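## Task

Arrange the rope flat on the table as a loop, either fully closed or open by at most about one finger's width, so that all three aluminium cubes and the steel parallel sit within it. The arrangement must hold on its own, not only because the robot is pressing on it. When finished, release everything and move the gripper away.

## Robot and tools

ROBOT. There is a single arm with a parallel two-finger gripper. The fingers point along the gripper's own +x axis and close along its y axis. The reported end_effector_position is the point midway between the finger pads, roughly 3 to 4 cm short of the fingertips.

FRAMES. The scene frame has its origin on the tabletop directly under the arm's base, +z up, and +y to the left when facing along +x. Reported positions are in metres and orientation is a wxyz quaternion, both in the scene frame. The base may sit slightly tilted against the table, and at long reach the printed hand position can be somewhat wrong. Every motion command, by contrast, is written in the gripper's own axes.

THE ROW. Motion uses a row of 7 numbers, each in [-1, 1]: dx, dy, dz, rx, ry, rz, opening. The first six are an offset from a starting pose, expressed in gripper axes; 1.0 equals 0.6 m for dx, dy, dz and 180 degrees for rotation. rx, ry, rz form a single rotation vector. The opening is absolute, not an offset: +1 is fully open (0.088 m), empty fingers touch near -0.80, and values down to -1 add nothing further. Going from fully open to closed takes at least about 0.5 s.

execute_actions(actions). actions is a list of actions; each action is a list of up to 15 rows, and each row lasts one control step (1/30 s). If an action has fewer than 15 rows, its final row repeats until 15 steps are used. Every row in an action is an offset from the gripper's measured pose when that action began, not from the preceding row. For the first action in a call, the start pose is the last pose reported in this scene. An empty list only fetches state and images.

move(target, speed, blocking). target is one row as above, offset from the pose in the most recent result in this scene that shows one. The gripper travels a straight path there, taking the shorter rotation. speed is in m/s, 0.002 to 0.5, default 0.25; rotation is capped at double that number in rad/s. Paths last 0.5 to 10 s and are cut off at 10 s. The opening is applied when the move starts. The path ignores obstacles, the hand can lag, drift, or exceed the speed (notably with the arm nearly straight), and faster contact or a target set deeper past a surface means a harder hit. With blocking=false you get a result after 0.5 s while the arm keeps going; then use wait or stop before any new execute_actions or move, which are refused until the move is shown finished.

wait(seconds), 0 to 10: lets time pass while the last command is held; returns early if a running move ends. stop(): brakes a running move (needs room, more at speed); the fingers continue. zoom_image(camera, region): camera is cam_high, cam_low or cam_wrist; region is [x0, y0, x1, y1] in that camera's pixels, origin top-left, at most 504 by 504. All three images are 504x504. finished_scene(scene): ends the current scene, passing its number; irreversible, and the result says whether the goal was met.

CONTROLLER. Each step, the commanded pose is clipped to lie within 70 mm and 16 degrees of the measured pose; damped inverse kinematics then favours position over orientation. A distant target may therefore need several actions, since after an action the arm only continues to the last clipped pose. Joint friction can leave the hand short of target or slightly tilted, and tiny moves may not happen; check position and orientation after each move and correct tilt.

READING RESULTS. The state line gives pose and velocities (m/s, rad/s). Joint positions and velocities list waist, shoulder, elbow, wrist pitch, wrist yaw, wrist roll, then finger-pad gap in m. Ranges (rad): waist -3.054 to 3.054, shoulder 0 to 3.142, elbow 0 to 2.356, wrist pitch and yaw -1.571 to 1.571, wrist roll -3.142 to 3.142. grip_measured is the finger opening on the command scale; it may be off by about 1 mm throughout a scene and reads up to about 3 mm (0.061) narrow when squeezing something hard. To hold an item, command about 0.07 below grip_measured; items under about 3 mm wide get proportionally less force. Pad force tops out near 34 to 49 N. Hand target is the pose the controller is now heading for. Step readings list positions at some steps; HELD means a row was partly held back. A pose unreachable line means the clearance check (which treats any mount under the base as arm) altered or blocked the command. The move: line reports the outcome (done, off_target, moving, held, fault), distance to target, and limits: paced means the sent pose was clipped; held means some steps were blocked, after which the arm may surge well above speed.

AVOID. Contact torque reaching a joint's load limit (waist 17.4, shoulder 21.6, elbow 21.5, wrist pitch 5.67, wrist yaw 5.65, wrist roll 5.3 N m, held weight included) freezes the arm for 10 s and drops the rest of the call. Holding loads warms motors: MOTOR HOT appears from 50 °C; at 95 °C an OVER-TEMPERATURE FAULT holds the arm, and if it does not cool, power cuts and the gripper releases. Never push or knock anything off the table, and avoid drops, slips, slams and hard shoves. Loose objects may occasionally be nudged by an outside push. The robot keeps its last command while you think.

Each tool is called in YAML: its name, and indented under it one key for each argument.

## Session

execute_actions:
  actions: []

Scene clock: 0.00 s.
end_effector_position=(+0.3084, +0.0924, +0.3747) grip_measured=+0.828 end_effector_quat_wxyz=(+0.573, +0.529, +0.022, -0.625) end_effector_velocity=(-0.005, +0.001, -0.002) end_effector_angular_velocity=(+0.027, +0.012, -0.006)
Joint positions: [-0.337  1.679  1.781 -1.475 -0.076  1.913  0.08 ]
Joint velocities: [-0.007 -0.002 -0.002 -0.022 -0.022 -0.007 -0.   ]
Motor temperatures (°C, as the motors report them): [30 28 30 30 28 28]
Heat: hottest waist 30 °C (+0.0 °C/min).
Hand target: +0.308, +0.092, +0.375; +0.573, +0.529, +0.022, -0.625

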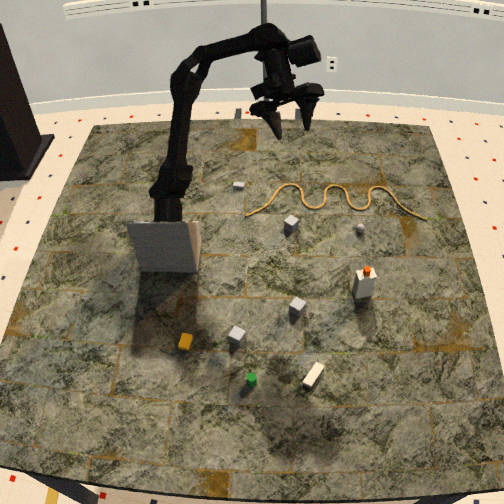

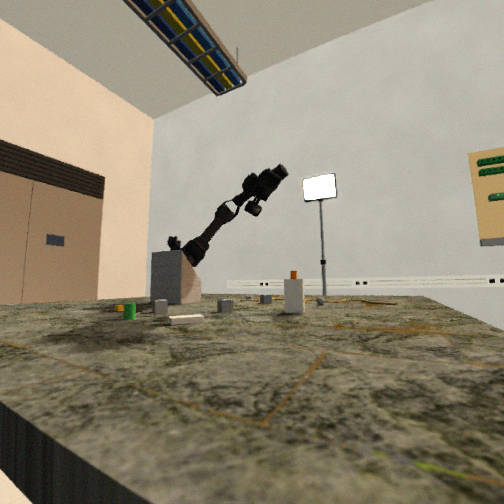

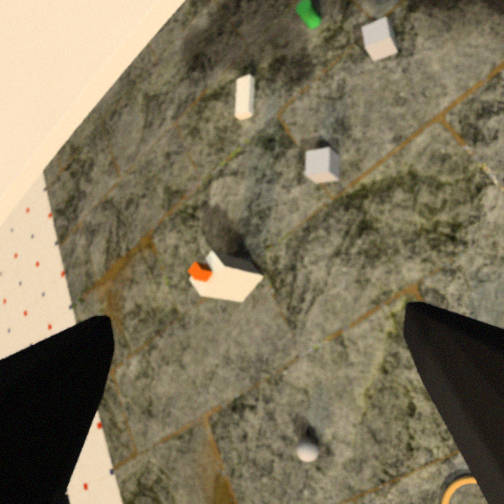

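move:
  target: [0.13,-0.135,-0.09,-0.186,0.215,-0.151,1]
  speed: 0.4

zoom_image:
  camera: "cam_high"
  region: [160,150,440,410]

Scene clock: 3.50 s.
end_effector_position=(+0.3008, +0.1011, +0.2540) grip_measured=+0.988 end_effector_quat_wxyz=(+0.510, +0.501, +0.492, -0.497) end_effector_velocity=(-0.001, -0.001, -0.001) end_effector_angular_velocity=(+0.012, +0.006, +0.009)
Joint positions: [-0.352  1.861  1.515 -1.562 -0.712  1.062  0.087]
Joint velocities: [-0.002  0.007 -0.002 -0.007 -0.007 -0.022  0.   ]
Motor temperatures (°C, as the motors report them): [30 28 30 30 28 28]
Heat: hottest waist 30 °C (+0.0 °C/min).
Hand target: +0.299, +0.100, +0.250; +0.503, +0.501, +0.497, -0.499
Off the commanded pose: 0.004 m, 1 deg.
joint sent to its limit — the command would take joint 4 (wrist pitch) past its lower limit, so that joint was sent only as far as its limit.
move: done

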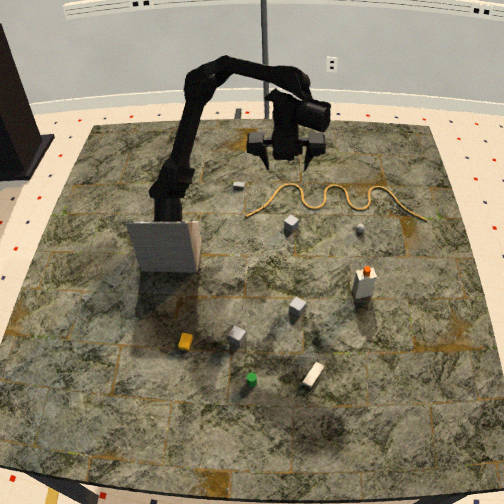

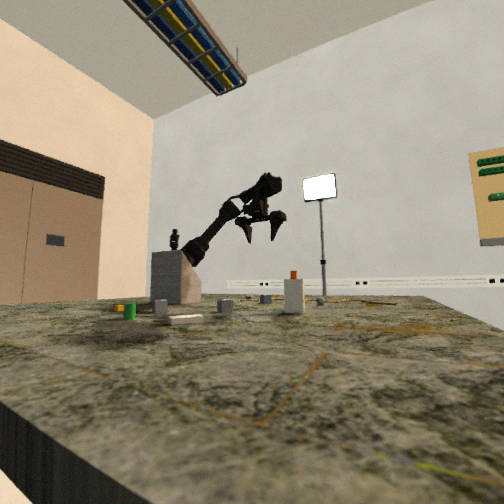

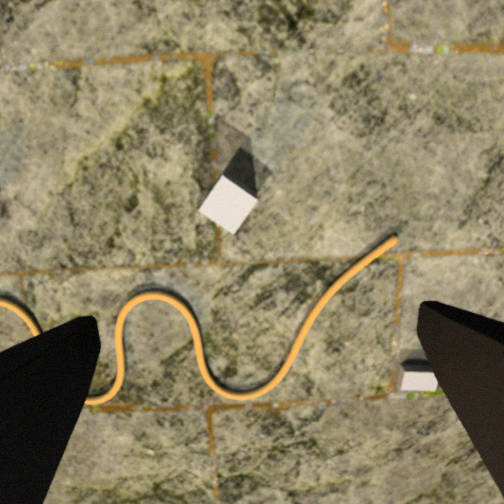

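Region (160, 150, 440, 410) of cam_high's 504x504 image, scaled by 1.800, with more detail than that image has; it fills the top 468 rows of this view, and the rest is white.

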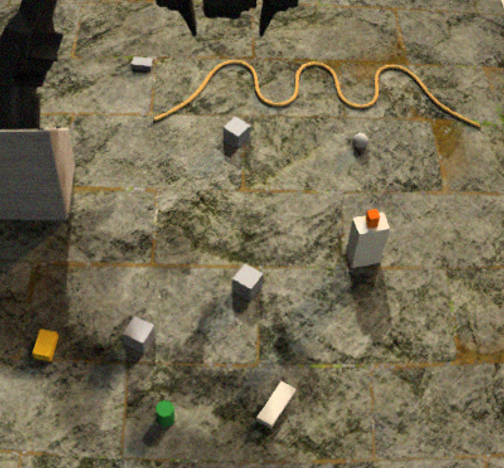

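move:
  target: [0.25,0.03,0.05,0,0,0,1]

Scene clock: 5.73 s.
end_effector_position=(+0.3241, +0.0708, +0.1095) grip_measured=+0.988 end_effector_quat_wxyz=(+0.517, +0.499, +0.491, -0.492) end_effector_velocity=(+0.001, -0.000, -0.002) end_effector_angular_velocity=(+0.006, -0.008, +0.003)
Joint positions: [-0.091  1.951  1.13  -0.837 -0.767  1.406  0.087]
Joint velocities: [ 0.002  0.002 -0.007  0.022 -0.007  0.007 -0.   ]
Motor temperatures (°C, as the motors report them): [31 28 30 30 28 28]
Heat: hottest waist 31 °C (+10.5 °C/min).
Hand target: +0.321, +0.069, +0.105; +0.510, +0.501, +0.492, -0.497
Off the commanded pose: 0.005 m, 1 deg.
move: done

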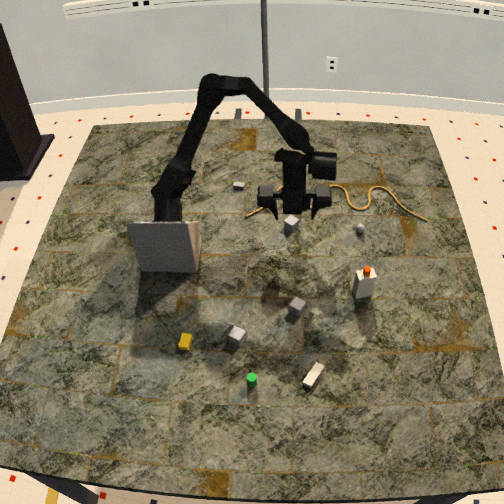

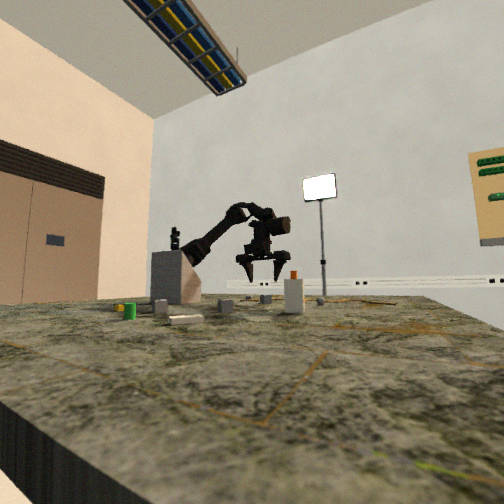

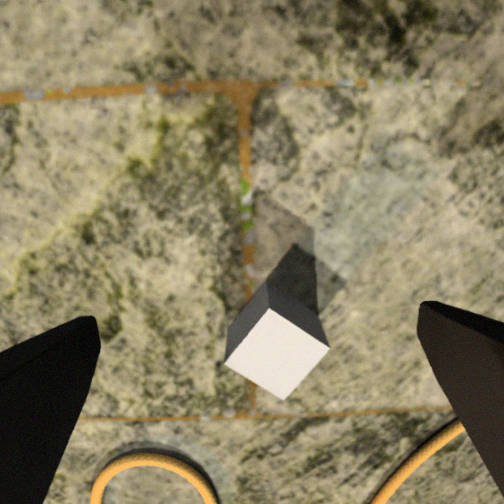

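move:
  target: [-0.02,-0.02,0.46,0.1,0.01,0,1]
  speed: 0.4

Scene clock: 10.60 s.
end_effector_position=(+0.3172, -0.2017, +0.1284) grip_measured=+0.988 end_effector_quat_wxyz=(+0.427, +0.583, +0.414, -0.554) end_effector_velocity=(-0.003, -0.001, -0.001) end_effector_angular_velocity=(+0.027, +0.009, -0.003)
Joint positions: [-0.639  2.748  1.675 -1.039 -0.62   1.035  0.087]
Joint velocities: [-0.007  0.022  0.022 -0.037 -0.007 -0.022 -0.   ]
Motor temperatures (°C, as the motors report them): [31 28 30 30 28 28]
Heat: hottest waist 31 °C (+5.7 °C/min).
Hand target: +0.316, -0.205, +0.127; +0.425, +0.582, +0.415, -0.555
Off the commanded pose: 0.004 m, 0 deg.
move: done; limits=paced

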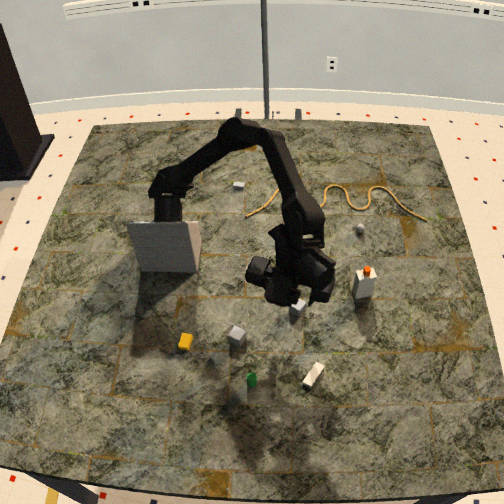

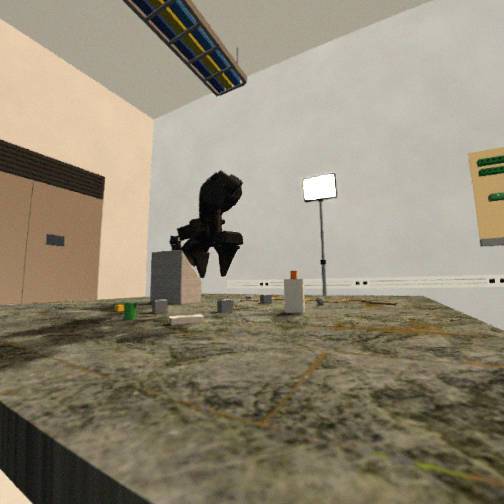

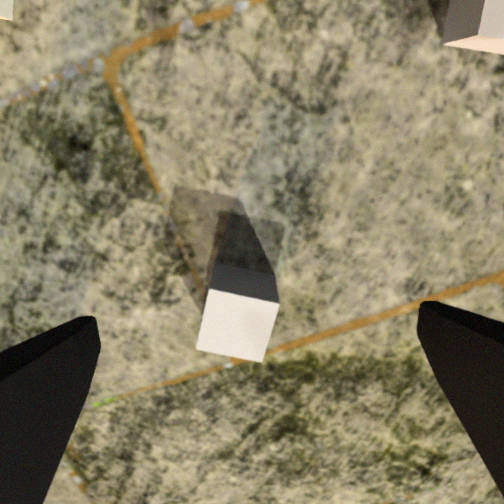

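move:
  target: [0.115,0.015,-0.06,0.065,0,-0.012,1]

Scene clock: 12.70 s.
end_effector_position=(+0.3427, -0.1697, +0.0663) grip_measured=+0.988 end_effector_quat_wxyz=(+0.363, +0.614, +0.366, -0.598) end_effector_velocity=(+0.001, +0.001, -0.003) end_effector_angular_velocity=(+0.000, -0.007, +0.005)
Joint positions: [-0.458  2.762  1.59  -0.847 -0.693  1.408  0.087]
Joint velocities: [ 0.007 -0.002 -0.012  0.022 -0.007  0.007 -0.   ]
Motor temperatures (°C, as the motors report them): [32 29 30 30 28 28]
Heat: hottest waist 32 °C (+9.4 °C/min).
Hand target: +0.339, -0.169, +0.061; +0.354, +0.615, +0.366, -0.602
Off the commanded pose: 0.007 m, 1 deg.
move: done

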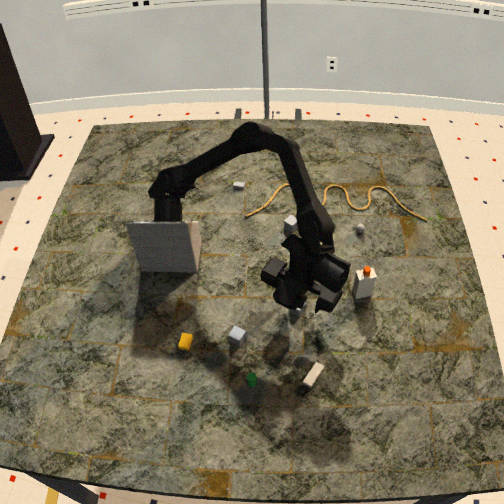

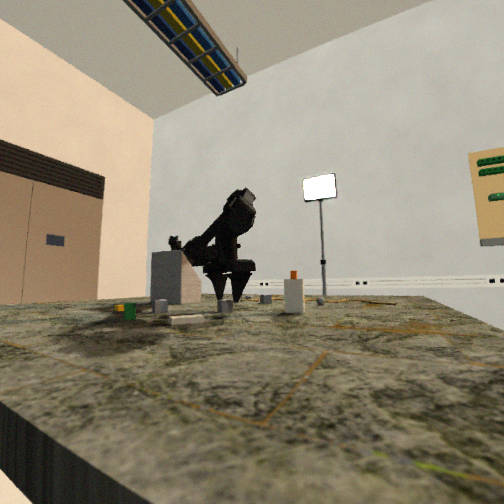

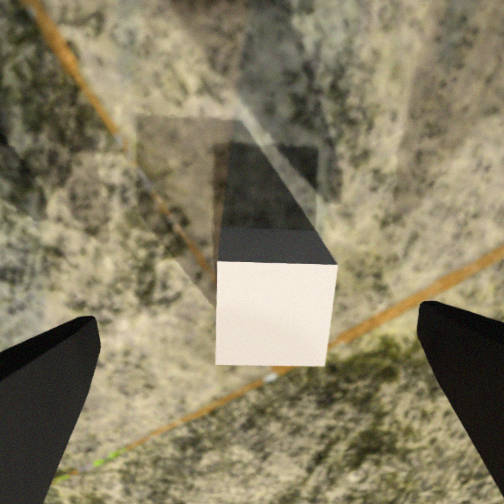

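execute_actions:
  actions:
    - [[0.045,-0.012,0.005,0,0,0,0.6]]
    - [[0,0,0,0,0,0,-0.33]]
    - [[0,0,0,0,0,0,-0.33]]
    - [[-0.04,0,0,0,0,0,-0.33]]

move:
  target: [0,-0.15,-0.354,0,0,-0.01,-0.33]

Scene clock: 15.70 s.
end_effector_position=(+0.3350, -0.1691, +0.0627) grip_measured=-0.237 end_effector_quat_wxyz=(+0.362, +0.614, +0.366, -0.598) end_effector_velocity=(-0.008, +0.005, +0.002) end_effector_angular_velocity=(+0.030, +0.022, -0.015)
Joint positions: [-0.461  2.75   1.545 -0.817 -0.693  1.405  0.027]
Joint velocities: [-0.007 -0.002 -0.002 -0.051 -0.007 -0.022  0.   ]
Motor temperatures (°C, as the motors report them): [32 29 30 30 28 28]
Heat: hottest waist 32 °C (+7.6 °C/min).
Hand target: +0.339, -0.169, +0.069; +0.371, +0.613, +0.365, -0.594
Off the commanded pose: 0.007 m, 1 deg.
Step readings (end_effector_position; steps 1 to 15: 1st action; 16 to 30: 2nd action; 31 to 45: 3rd action; 46 to 60: 4th action):
0: (+0.3429, -0.1697, +0.0658)
1: (+0.3430, -0.1701, +0.0648)
2: (+0.3434, -0.1710, +0.0623)
4: (+0.3425, -0.1700, +0.0565)
8: (+0.3386, -0.1680, +0.0461)
15: (+0.3397, -0.1688, +0.0447)
16: (+0.3397, -0.1689, +0.0447)
17: (+0.3397, -0.1689, +0.0447)
19: (+0.3397, -0.1689, +0.0447)
23: (+0.3397, -0.1689, +0.0447)
30: (+0.3397, -0.1689, +0.0447)
31: (+0.3397, -0.1689, +0.0447)
32: (+0.3397, -0.1689, +0.0447)
34: (+0.3397, -0.1689, +0.0447)
38: (+0.3397, -0.1689, +0.0447)
45: (+0.3397, -0.1689, +0.0447)
46: (+0.3394, -0.1685, +0.0452)
47: (+0.3377, -0.1678, +0.0467)
49: (+0.3340, -0.1680, +0.0511)
53: (+0.3336, -0.1701, +0.0593)
60: end_effector_position above

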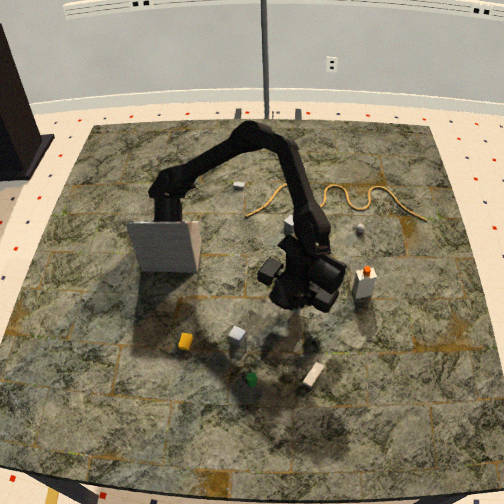

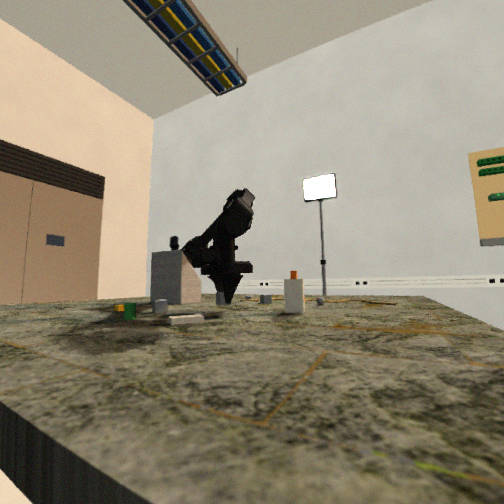

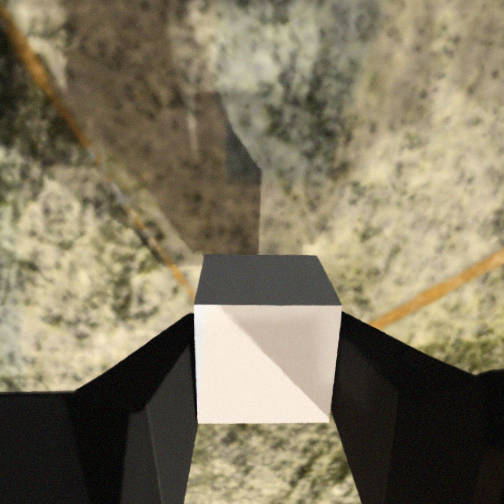

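Scene clock: 17.20 s.
end_effector_position=(+0.3562, +0.0574, +0.0655) grip_measured=-0.237 end_effector_quat_wxyz=(+0.353, +0.607, +0.377, -0.604) end_effector_velocity=(-0.002, +0.006, +0.001) end_effector_angular_velocity=(+0.007, +0.003, -0.001)
Joint positions: [-0.032  2.172  1.26  -0.761 -0.817  1.939  0.027]
Joint velocities: [ 0.007 -0.017 -0.007 -0.007 -0.007  0.007 -0.   ]
Motor temperatures (°C, as the motors report them): [32 29 30 30 28 28]
Heat: hottest waist 32 °C (+7.0 °C/min).
Hand target: +0.355, +0.060, +0.067; +0.353, +0.608, +0.376, -0.604
Off the commanded pose: 0.004 m, 0 deg.
move: done

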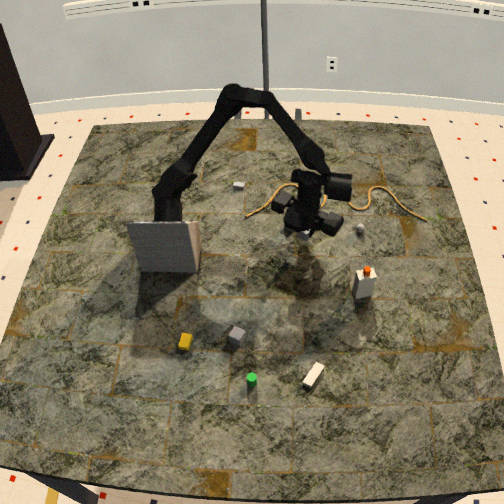

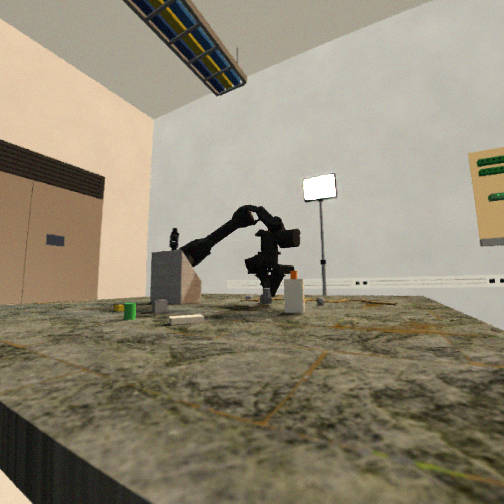

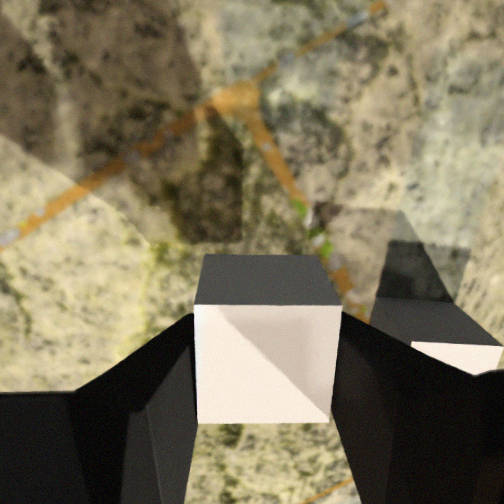

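execute_actions:
  actions:
    - [[0.01,0.01,0,0,0,0,-0.33],[0.02,0.01,0,0,0,0,-0.33],[0.03,0.01,0,0,0,0,-0.33],[0.04,0.01,0,0,0,0,-0.33]]
    - [[0,0,0,0,0,0,0]]
    - [[-0.1,0,0,0,0,0,0]]

move:
  target: [0,0,0.57,0,0,0,1]

Scene clock: 19.83 s.
end_effector_position=(+0.3622, +0.0559, +0.1020) grip_measured=-0.003 end_effector_quat_wxyz=(+0.356, +0.609, +0.377, -0.600) end_effector_velocity=(-0.004, +0.009, +0.009) end_effector_angular_velocity=(+0.030, +0.027, +0.021)
Joint positions: [-0.104  2.157  1.351 -0.931 -0.808  1.838  0.039]
Joint velocities: [-0.007 -0.002  0.037 -0.095 -0.022 -0.066 -0.   ]
Motor temperatures (°C, as the motors report them): [33 30 30 30 28 28]
Heat: hottest waist 33 °C (+9.1 °C/min).
Hand target: +0.364, +0.056, +0.105; +0.360, +0.607, +0.379, -0.599
Off the commanded pose: 0.004 m, 1 deg.
Step readings (end_effector_position; steps 1 to 15: 1st action; 16 to 30: 2nd action; 31 to 45: 3rd action):
0: (+0.3563, +0.0582, +0.0658)
1: (+0.3563, +0.0583, +0.0657)
2: (+0.3569, +0.0581, +0.0652)
4: (+0.3602, +0.0577, +0.0617)
8: (+0.3621, +0.0582, +0.0502)
15: (+0.3634, +0.0575, +0.0455)
16: (+0.3635, +0.0575, +0.0455)
17: (+0.3635, +0.0575, +0.0455)
19: (+0.3635, +0.0575, +0.0455)
23: (+0.3635, +0.0575, +0.0455)
30: (+0.3635, +0.0575, +0.0455)
31: (+0.3625, +0.0581, +0.0473)
32: (+0.3592, +0.0578, +0.0525)
34: (+0.3575, +0.0546, +0.0685)
38: (+0.3641, +0.0529, +0.0954)
45: end_effector_position above

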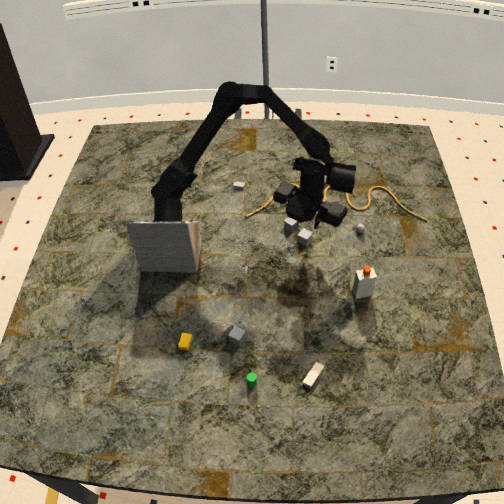

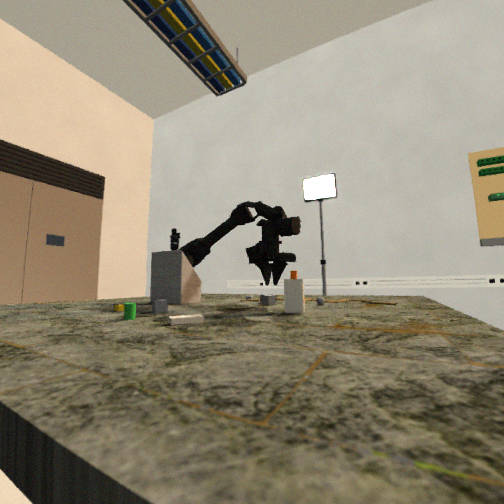

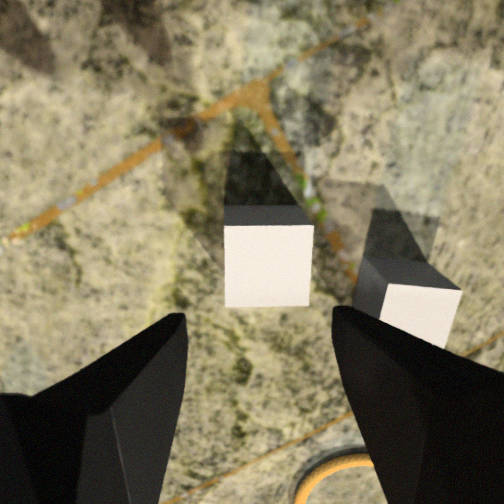

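Scene clock: 21.90 s.
end_effector_position=(+0.2050, -0.2440, +0.0955) grip_measured=+0.988 end_effector_quat_wxyz=(+0.357, +0.610, +0.374, -0.601) end_effector_velocity=(-0.004, +0.001, -0.002) end_effector_angular_velocity=(+0.018, +0.016, +0.009)
Joint positions: [-0.862  2.817  1.426 -0.879 -0.463  0.985  0.087]
Joint velocities: [-0.002  0.012  0.007 -0.022  0.007 -0.022 -0.   ]
Motor temperatures (°C, as the motors report them): [33 30 31 30 28 28]
Heat: hottest waist 33 °C (+8.2 °C/min).
Hand target: +0.204, -0.246, +0.094; +0.356, +0.609, +0.376, -0.601
Off the commanded pose: 0.004 m, 0 deg.
move: done

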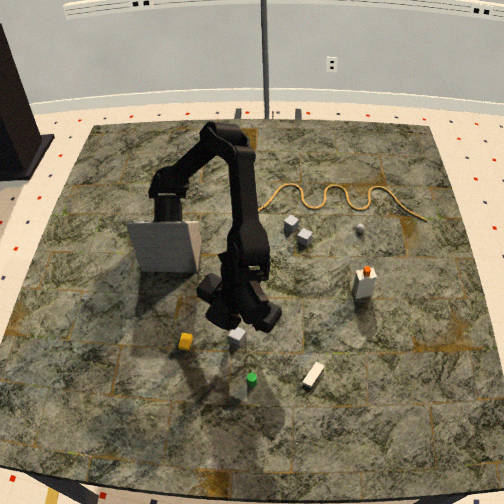

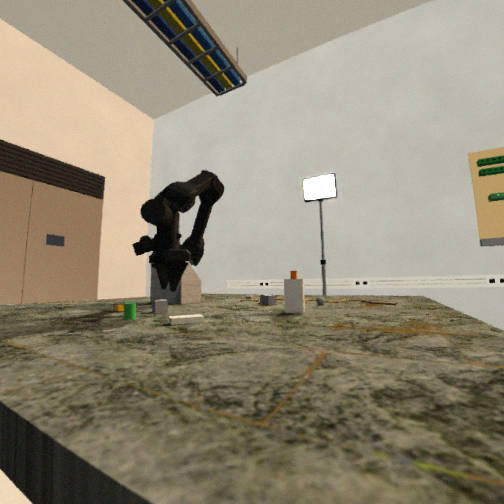

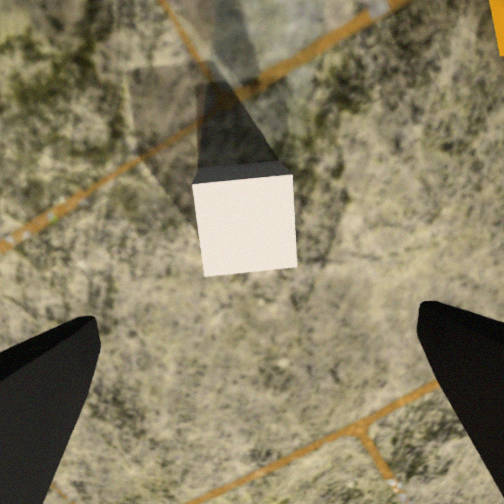

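execute_actions:
  actions:
    - [[0.05,0.012,0.03,0,0,0,0.8]]
    - [[0.05,0,0,0,0,0,0.6]]
    - [[0,0,0,0,0,0,-0.33]]
    - [[0,0,0,0,0,0,-0.33]]
    - [[-0.04,0,0,0,0,0,-0.33]]

move:
  target: [0,-0.05,-0.52,0,0,0,-0.33]

Scene clock: 25.57 s.
end_effector_position=(+0.2022, -0.2600, +0.0628) grip_measured=-0.240 end_effector_quat_wxyz=(+0.360, +0.609, +0.375, -0.600) end_effector_velocity=(-0.006, +0.009, +0.001) end_effector_angular_velocity=(+0.036, +0.028, -0.032)
Joint positions: [-0.846  2.919  1.447 -0.788 -0.473  0.995  0.027]
Joint velocities: [-0.002 -0.002 -0.002 -0.051  0.007  0.007 -0.   ]
Motor temperatures (°C, as the motors report them): [33 31 31 30 28 28]
Heat: hottest waist 33 °C (+7.0 °C/min).
Hand target: +0.206, -0.263, +0.069; +0.369, +0.606, +0.372, -0.599
Off the commanded pose: 0.008 m, 1 deg.
Step readings (end_effector_position; steps 1 to 15: 1st action; 16 to 30: 2nd action; 31 to 45: 3rd action; 46 to 60: 4th action; 61 to 75: 5th action):
0: (+0.2050, -0.2443, +0.0956)
1: (+0.2043, -0.2447, +0.0940)
2: (+0.2051, -0.2482, +0.0916)
4: (+0.2055, -0.2554, +0.0844)
8: (+0.2002, -0.2570, +0.0706)
15: (+0.2023, -0.2605, +0.0688)
16: (+0.2030, -0.2614, +0.0681)
17: (+0.2050, -0.2635, +0.0661)
19: (+0.2073, -0.2646, +0.0598)
23: (+0.2052, -0.2615, +0.0484)
30: (+0.2057, -0.2623, +0.0453)
31: (+0.2057, -0.2623, +0.0453)
32: (+0.2057, -0.2623, +0.0453)
34: (+0.2057, -0.2623, +0.0453)
38: (+0.2057, -0.2623, +0.0453)
45: (+0.2057, -0.2623, +0.0453)
46: (+0.2057, -0.2623, +0.0453)
47: (+0.2057, -0.2623, +0.0453)
49: (+0.2057, -0.2623, +0.0453)
53: (+0.2057, -0.2623, +0.0453)
60: (+0.2057, -0.2623, +0.0453)
61: (+0.2057, -0.2620, +0.0461)
62: (+0.2042, -0.2607, +0.0475)
64: (+0.2011, -0.2588, +0.0515)
68: (+0.2012, -0.2600, +0.0591)
75: end_effector_position above

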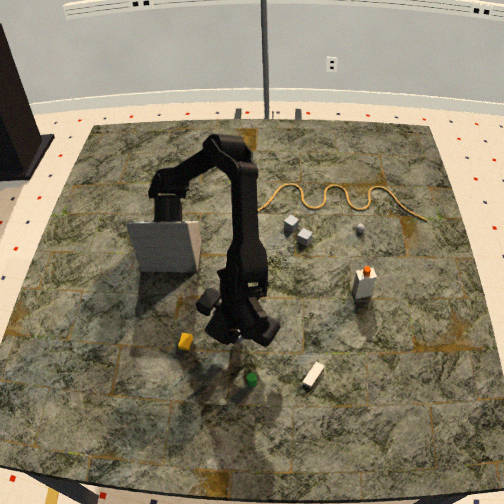

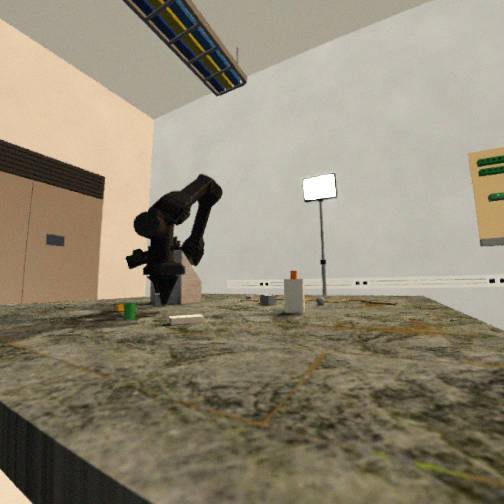

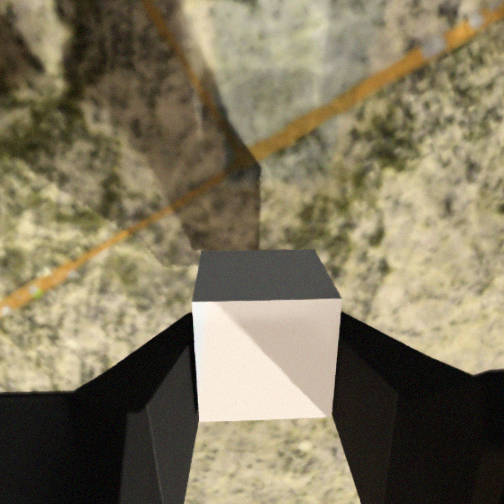

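Scene clock: 27.43 s.
end_effector_position=(+0.3155, +0.0267, +0.0671) grip_measured=-0.240 end_effector_quat_wxyz=(+0.355, +0.607, +0.376, -0.603) end_effector_velocity=(-0.000, +0.007, +0.001) end_effector_angular_velocity=(+0.021, -0.001, -0.001)
Joint positions: [-0.11   2.132  1.075 -0.694 -0.802  1.828  0.027]
Joint velocities: [ 0.007 -0.012 -0.002 -0.007 -0.022  0.007 -0.   ]
Motor temperatures (°C, as the motors report them): [33 31 31 30 28 28]
Heat: hottest waist 33 °C (+6.6 °C/min).
Hand target: +0.319, +0.030, +0.070; +0.359, +0.609, +0.375, -0.600
Off the commanded pose: 0.006 m, 1 deg.
move: done

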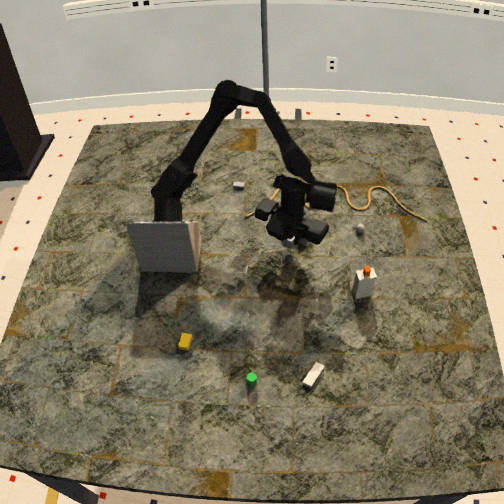

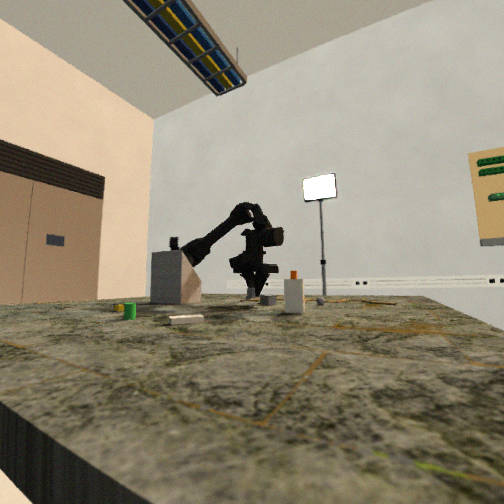

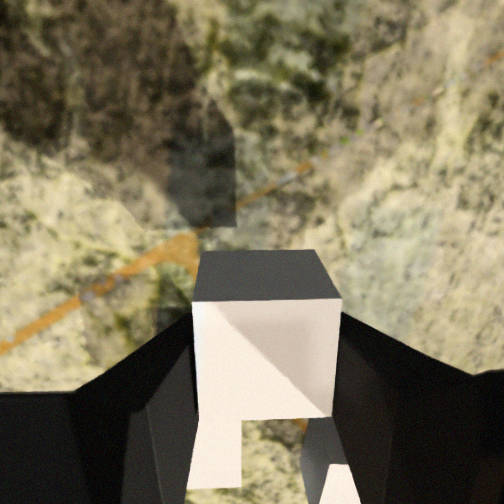

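execute_actions:
  actions:
    - [[0.01,0,-0.01,0,0,0,-0.33],[0.02,0,-0.01,0,0,0,-0.33],[0.03,0,-0.01,0,0,0,-0.33],[0.043,0,-0.01,0,0,0,-0.33]]
    - [[0,0,0,0,0,0,0]]
    - [[-0.1,0,0,0,0,0,0]]

move:
  target: [0.04,-0.4,-0.225,-0.15,-0.008,0,1]

Scene clock: 30.07 s.
end_effector_position=(+0.3190, +0.0324, +0.1013) grip_measured=-0.003 end_effector_quat_wxyz=(+0.357, +0.608, +0.375, -0.601) end_effector_velocity=(-0.003, +0.004, +0.013) end_effector_angular_velocity=(+0.021, +0.022, +0.001)
Joint positions: [-0.17   2.085  1.146 -0.861 -0.791  1.748  0.039]
Joint velocities: [-0.027 -0.002  0.042 -0.11  -0.007 -0.066  0.   ]
Motor temperatures (°C, as the motors report them): [33 31 31 30 28 28]
Heat: hottest waist 33 °C (+6.0 °C/min).
Hand target: +0.321, +0.032, +0.105; +0.361, +0.607, +0.377, -0.600
Off the commanded pose: 0.004 m, 1 deg.
Step readings (end_effector_position; steps 1 to 15: 1st action; 16 to 30: 2nd action; 31 to 45: 3rd action):
0: (+0.3156, +0.0271, +0.0671)
1: (+0.3156, +0.0273, +0.0669)
2: (+0.3162, +0.0278, +0.0662)
4: (+0.3198, +0.0298, +0.0624)
8: (+0.3212, +0.0349, +0.0512)
15: (+0.3205, +0.0339, +0.0451)
16: (+0.3206, +0.0338, +0.0451)
17: (+0.3206, +0.0338, +0.0451)
19: (+0.3206, +0.0338, +0.0451)
23: (+0.3206, +0.0338, +0.0451)
30: (+0.3206, +0.0338, +0.0451)
31: (+0.3197, +0.0345, +0.0473)
32: (+0.3160, +0.0344, +0.0530)
34: (+0.3147, +0.0314, +0.0696)
38: (+0.3213, +0.0305, +0.0946)
45: end_effector_position above

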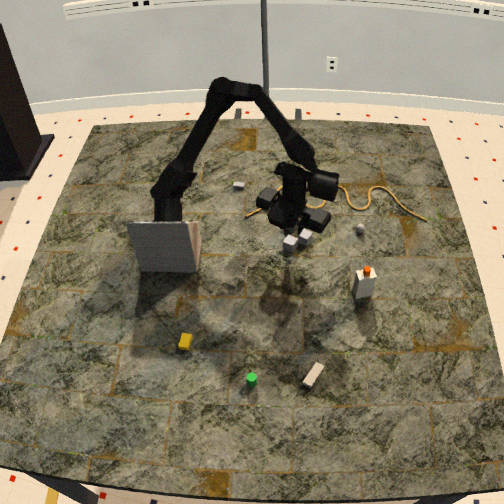

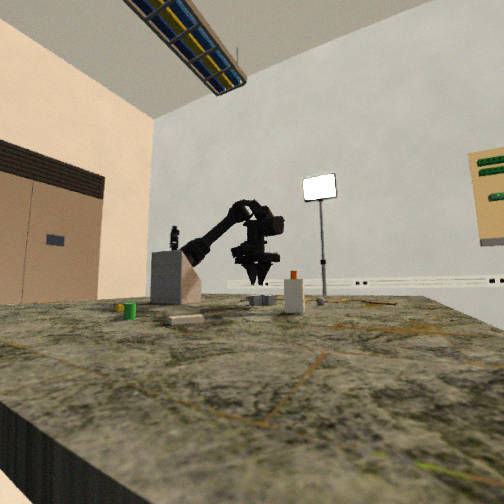

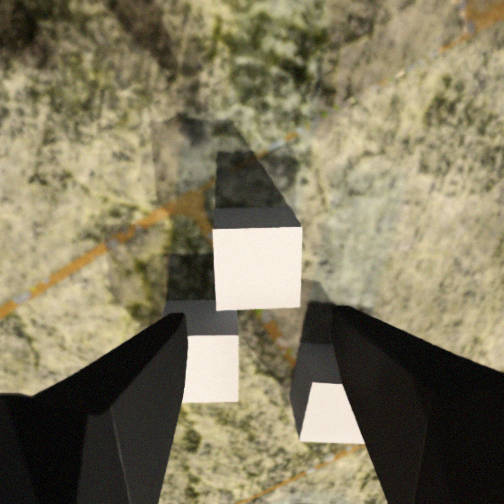

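Scene clock: 31.83 s.
end_effector_position=(+0.1685, +0.2591, +0.0824) grip_measured=+0.988 end_effector_quat_wxyz=(+0.491, +0.499, +0.501, -0.510) end_effector_velocity=(-0.004, +0.000, -0.001) end_effector_angular_velocity=(-0.007, +0.005, -0.000)
Joint positions: [ 0.596  1.199  0.831 -0.739 -0.664  2.301  0.087]
Joint velocities: [ 0.012 -0.007 -0.002 -0.007  0.007  0.007 -0.   ]
Motor temperatures (°C, as the motors report them): [33 31 31 30 28 28]
Heat: hottest waist 33 °C (+5.7 °C/min).
Hand target: +0.169, +0.263, +0.084; +0.494, +0.501, +0.502, -0.504
Off the commanded pose: 0.005 m, 1 deg.
move: done

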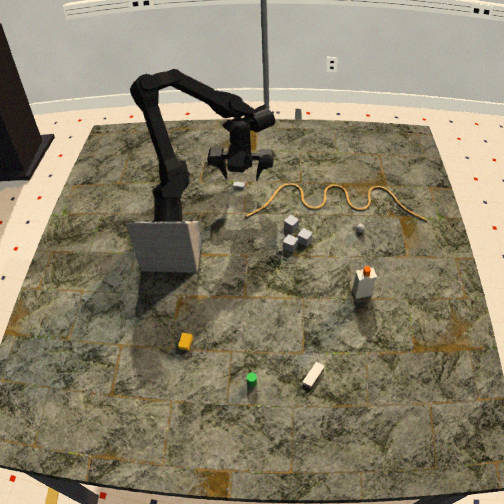

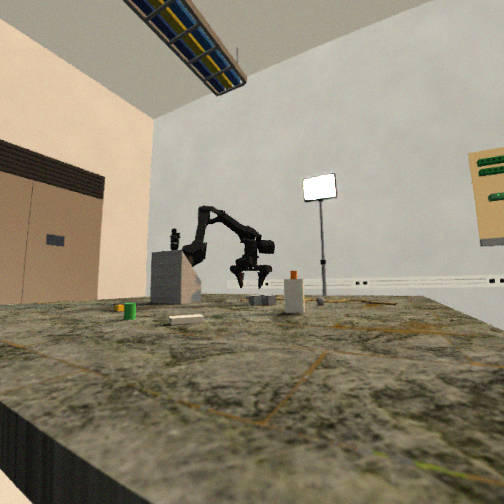

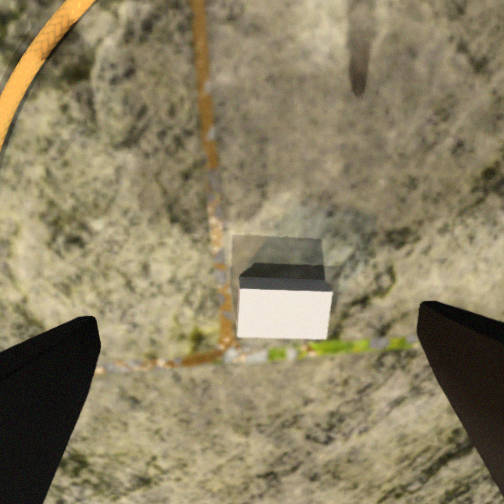

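execute_actions:
  actions:
    - [[0.04,-0.01,-0.027,0,0,0,0.8]]
    - [[0.045,0,0,0,0,0,0.6]]
    - [[0,0,0,0,0,0,-0.33]]
    - [[0,0,0,0,0,0,-0.33]]
    - [[-0.06,0,0,0,0,0,-0.33]]

move:
  target: [0,0.18,0.33,-0.4,0,0,-0.33]
  speed: 0.4

Scene clock: 36.70 s.
end_effector_position=(+0.1632, +0.2784, +0.0712) grip_measured=-0.236 end_effector_quat_wxyz=(+0.492, +0.500, +0.505, -0.502) end_effector_velocity=(-0.005, -0.005, +0.006) end_effector_angular_velocity=(-0.006, +0.036, -0.026)
Joint positions: [ 0.694  1.205  0.843 -0.665 -0.621  2.405  0.027]
Joint velocities: [-0.027 -0.007  0.007 -0.066 -0.037 -0.022 -0.   ]
Motor temperatures (°C, as the motors report them): [33 31 31 30 28 28]
Heat: hottest waist 33 °C (+4.9 °C/min).
Hand target: +0.164, +0.282, +0.076; +0.494, +0.501, +0.509, -0.495
Off the commanded pose: 0.006 m, 1 deg.
Step readings (end_effector_position; steps 1 to 15: 1st action; 16 to 30: 2nd action; 31 to 45: 3rd action; 46 to 60: 4th action; 61 to 75: 5th action):
0: (+0.1682, +0.2593, +0.0822)
1: (+0.1689, +0.2601, +0.0816)
2: (+0.1686, +0.2637, +0.0788)
4: (+0.1649, +0.2715, +0.0729)
8: (+0.1631, +0.2768, +0.0661)
15: (+0.1632, +0.2787, +0.0628)
16: (+0.1638, +0.2788, +0.0613)
17: (+0.1648, +0.2809, +0.0582)
19: (+0.1633, +0.2820, +0.0511)
23: (+0.1625, +0.2806, +0.0426)
30: (+0.1637, +0.2827, +0.0401)
31: (+0.1636, +0.2826, +0.0399)
32: (+0.1636, +0.2826, +0.0399)
34: (+0.1636, +0.2826, +0.0399)
38: (+0.1636, +0.2826, +0.0399)
45: (+0.1636, +0.2826, +0.0399)
46: (+0.1636, +0.2826, +0.0399)
47: (+0.1636, +0.2826, +0.0399)
49: (+0.1636, +0.2826, +0.0399)
53: (+0.1636, +0.2826, +0.0399)
60: (+0.1636, +0.2826, +0.0399)
61: (+0.1632, +0.2828, +0.0416)
62: (+0.1620, +0.2800, +0.0451)
64: (+0.1623, +0.2769, +0.0541)
68: (+0.1640, +0.2802, +0.0668)
75: end_effector_position above

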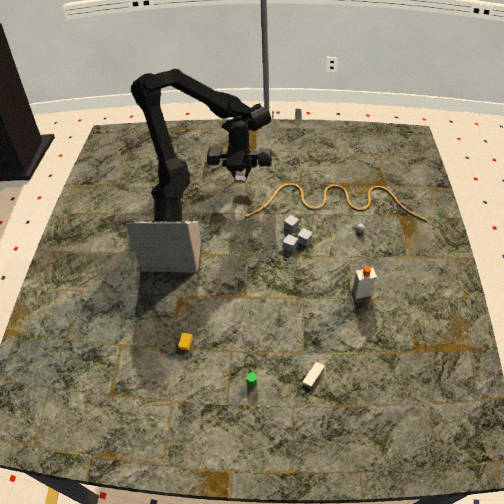

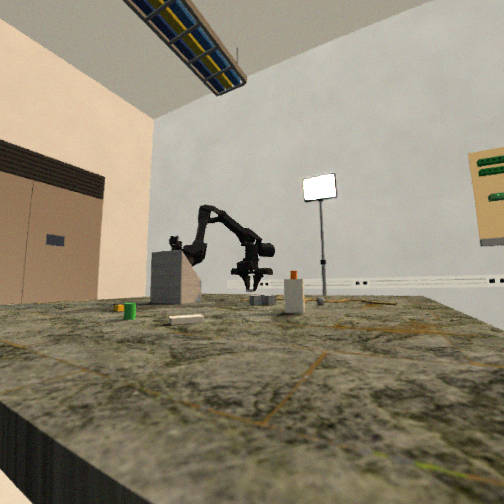

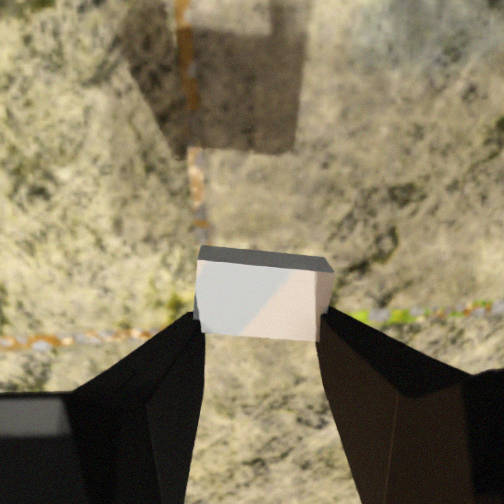

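Scene clock: 38.93 s.
end_effector_position=(+0.2673, +0.0809, +0.0673) grip_measured=-0.236 end_effector_quat_wxyz=(+0.693, +0.115, +0.703, -0.113) end_effector_velocity=(-0.004, -0.001, +0.000) end_effector_angular_velocity=(+0.009, +0.023, +0.017)
Joint positions: [ 0.012  1.839  0.847 -0.635 -0.794  0.27   0.027]
Joint velocities: [-0.007  0.012  0.007 -0.037 -0.007 -0.051 -0.   ]
Motor temperatures (°C, as the motors report them): [33 31 31 30 28 28]
Heat: hottest waist 33 °C (+4.6 °C/min).
Hand target: +0.269, +0.080, +0.068; +0.693, +0.115, +0.704, -0.110
Off the commanded pose: 0.003 m, 0 deg.
move: done

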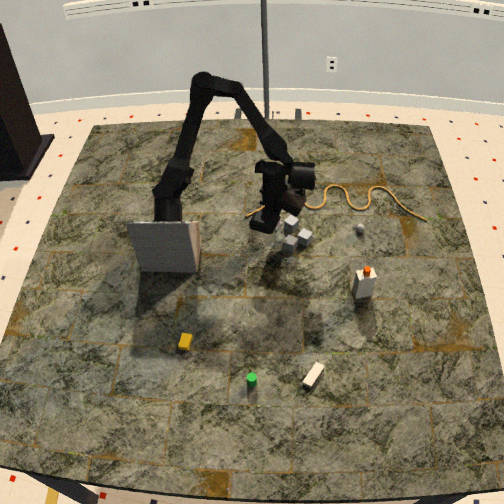

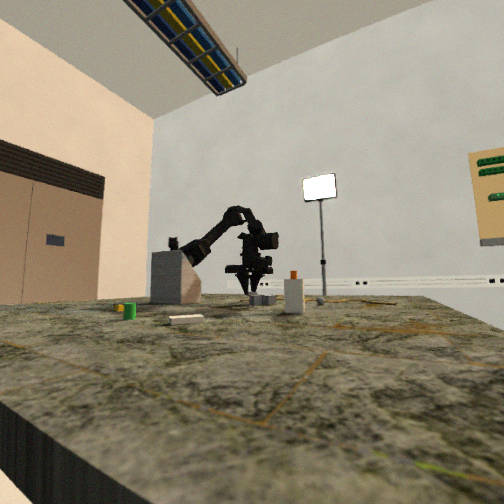

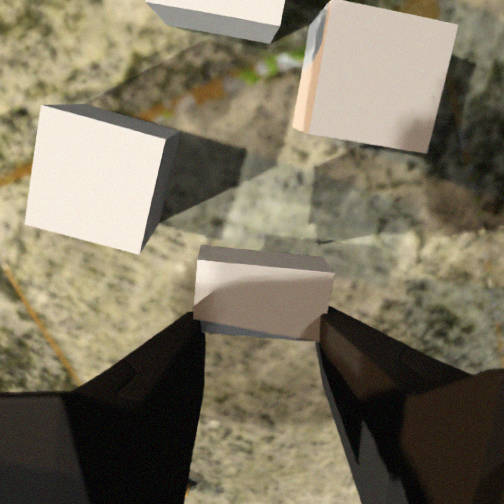

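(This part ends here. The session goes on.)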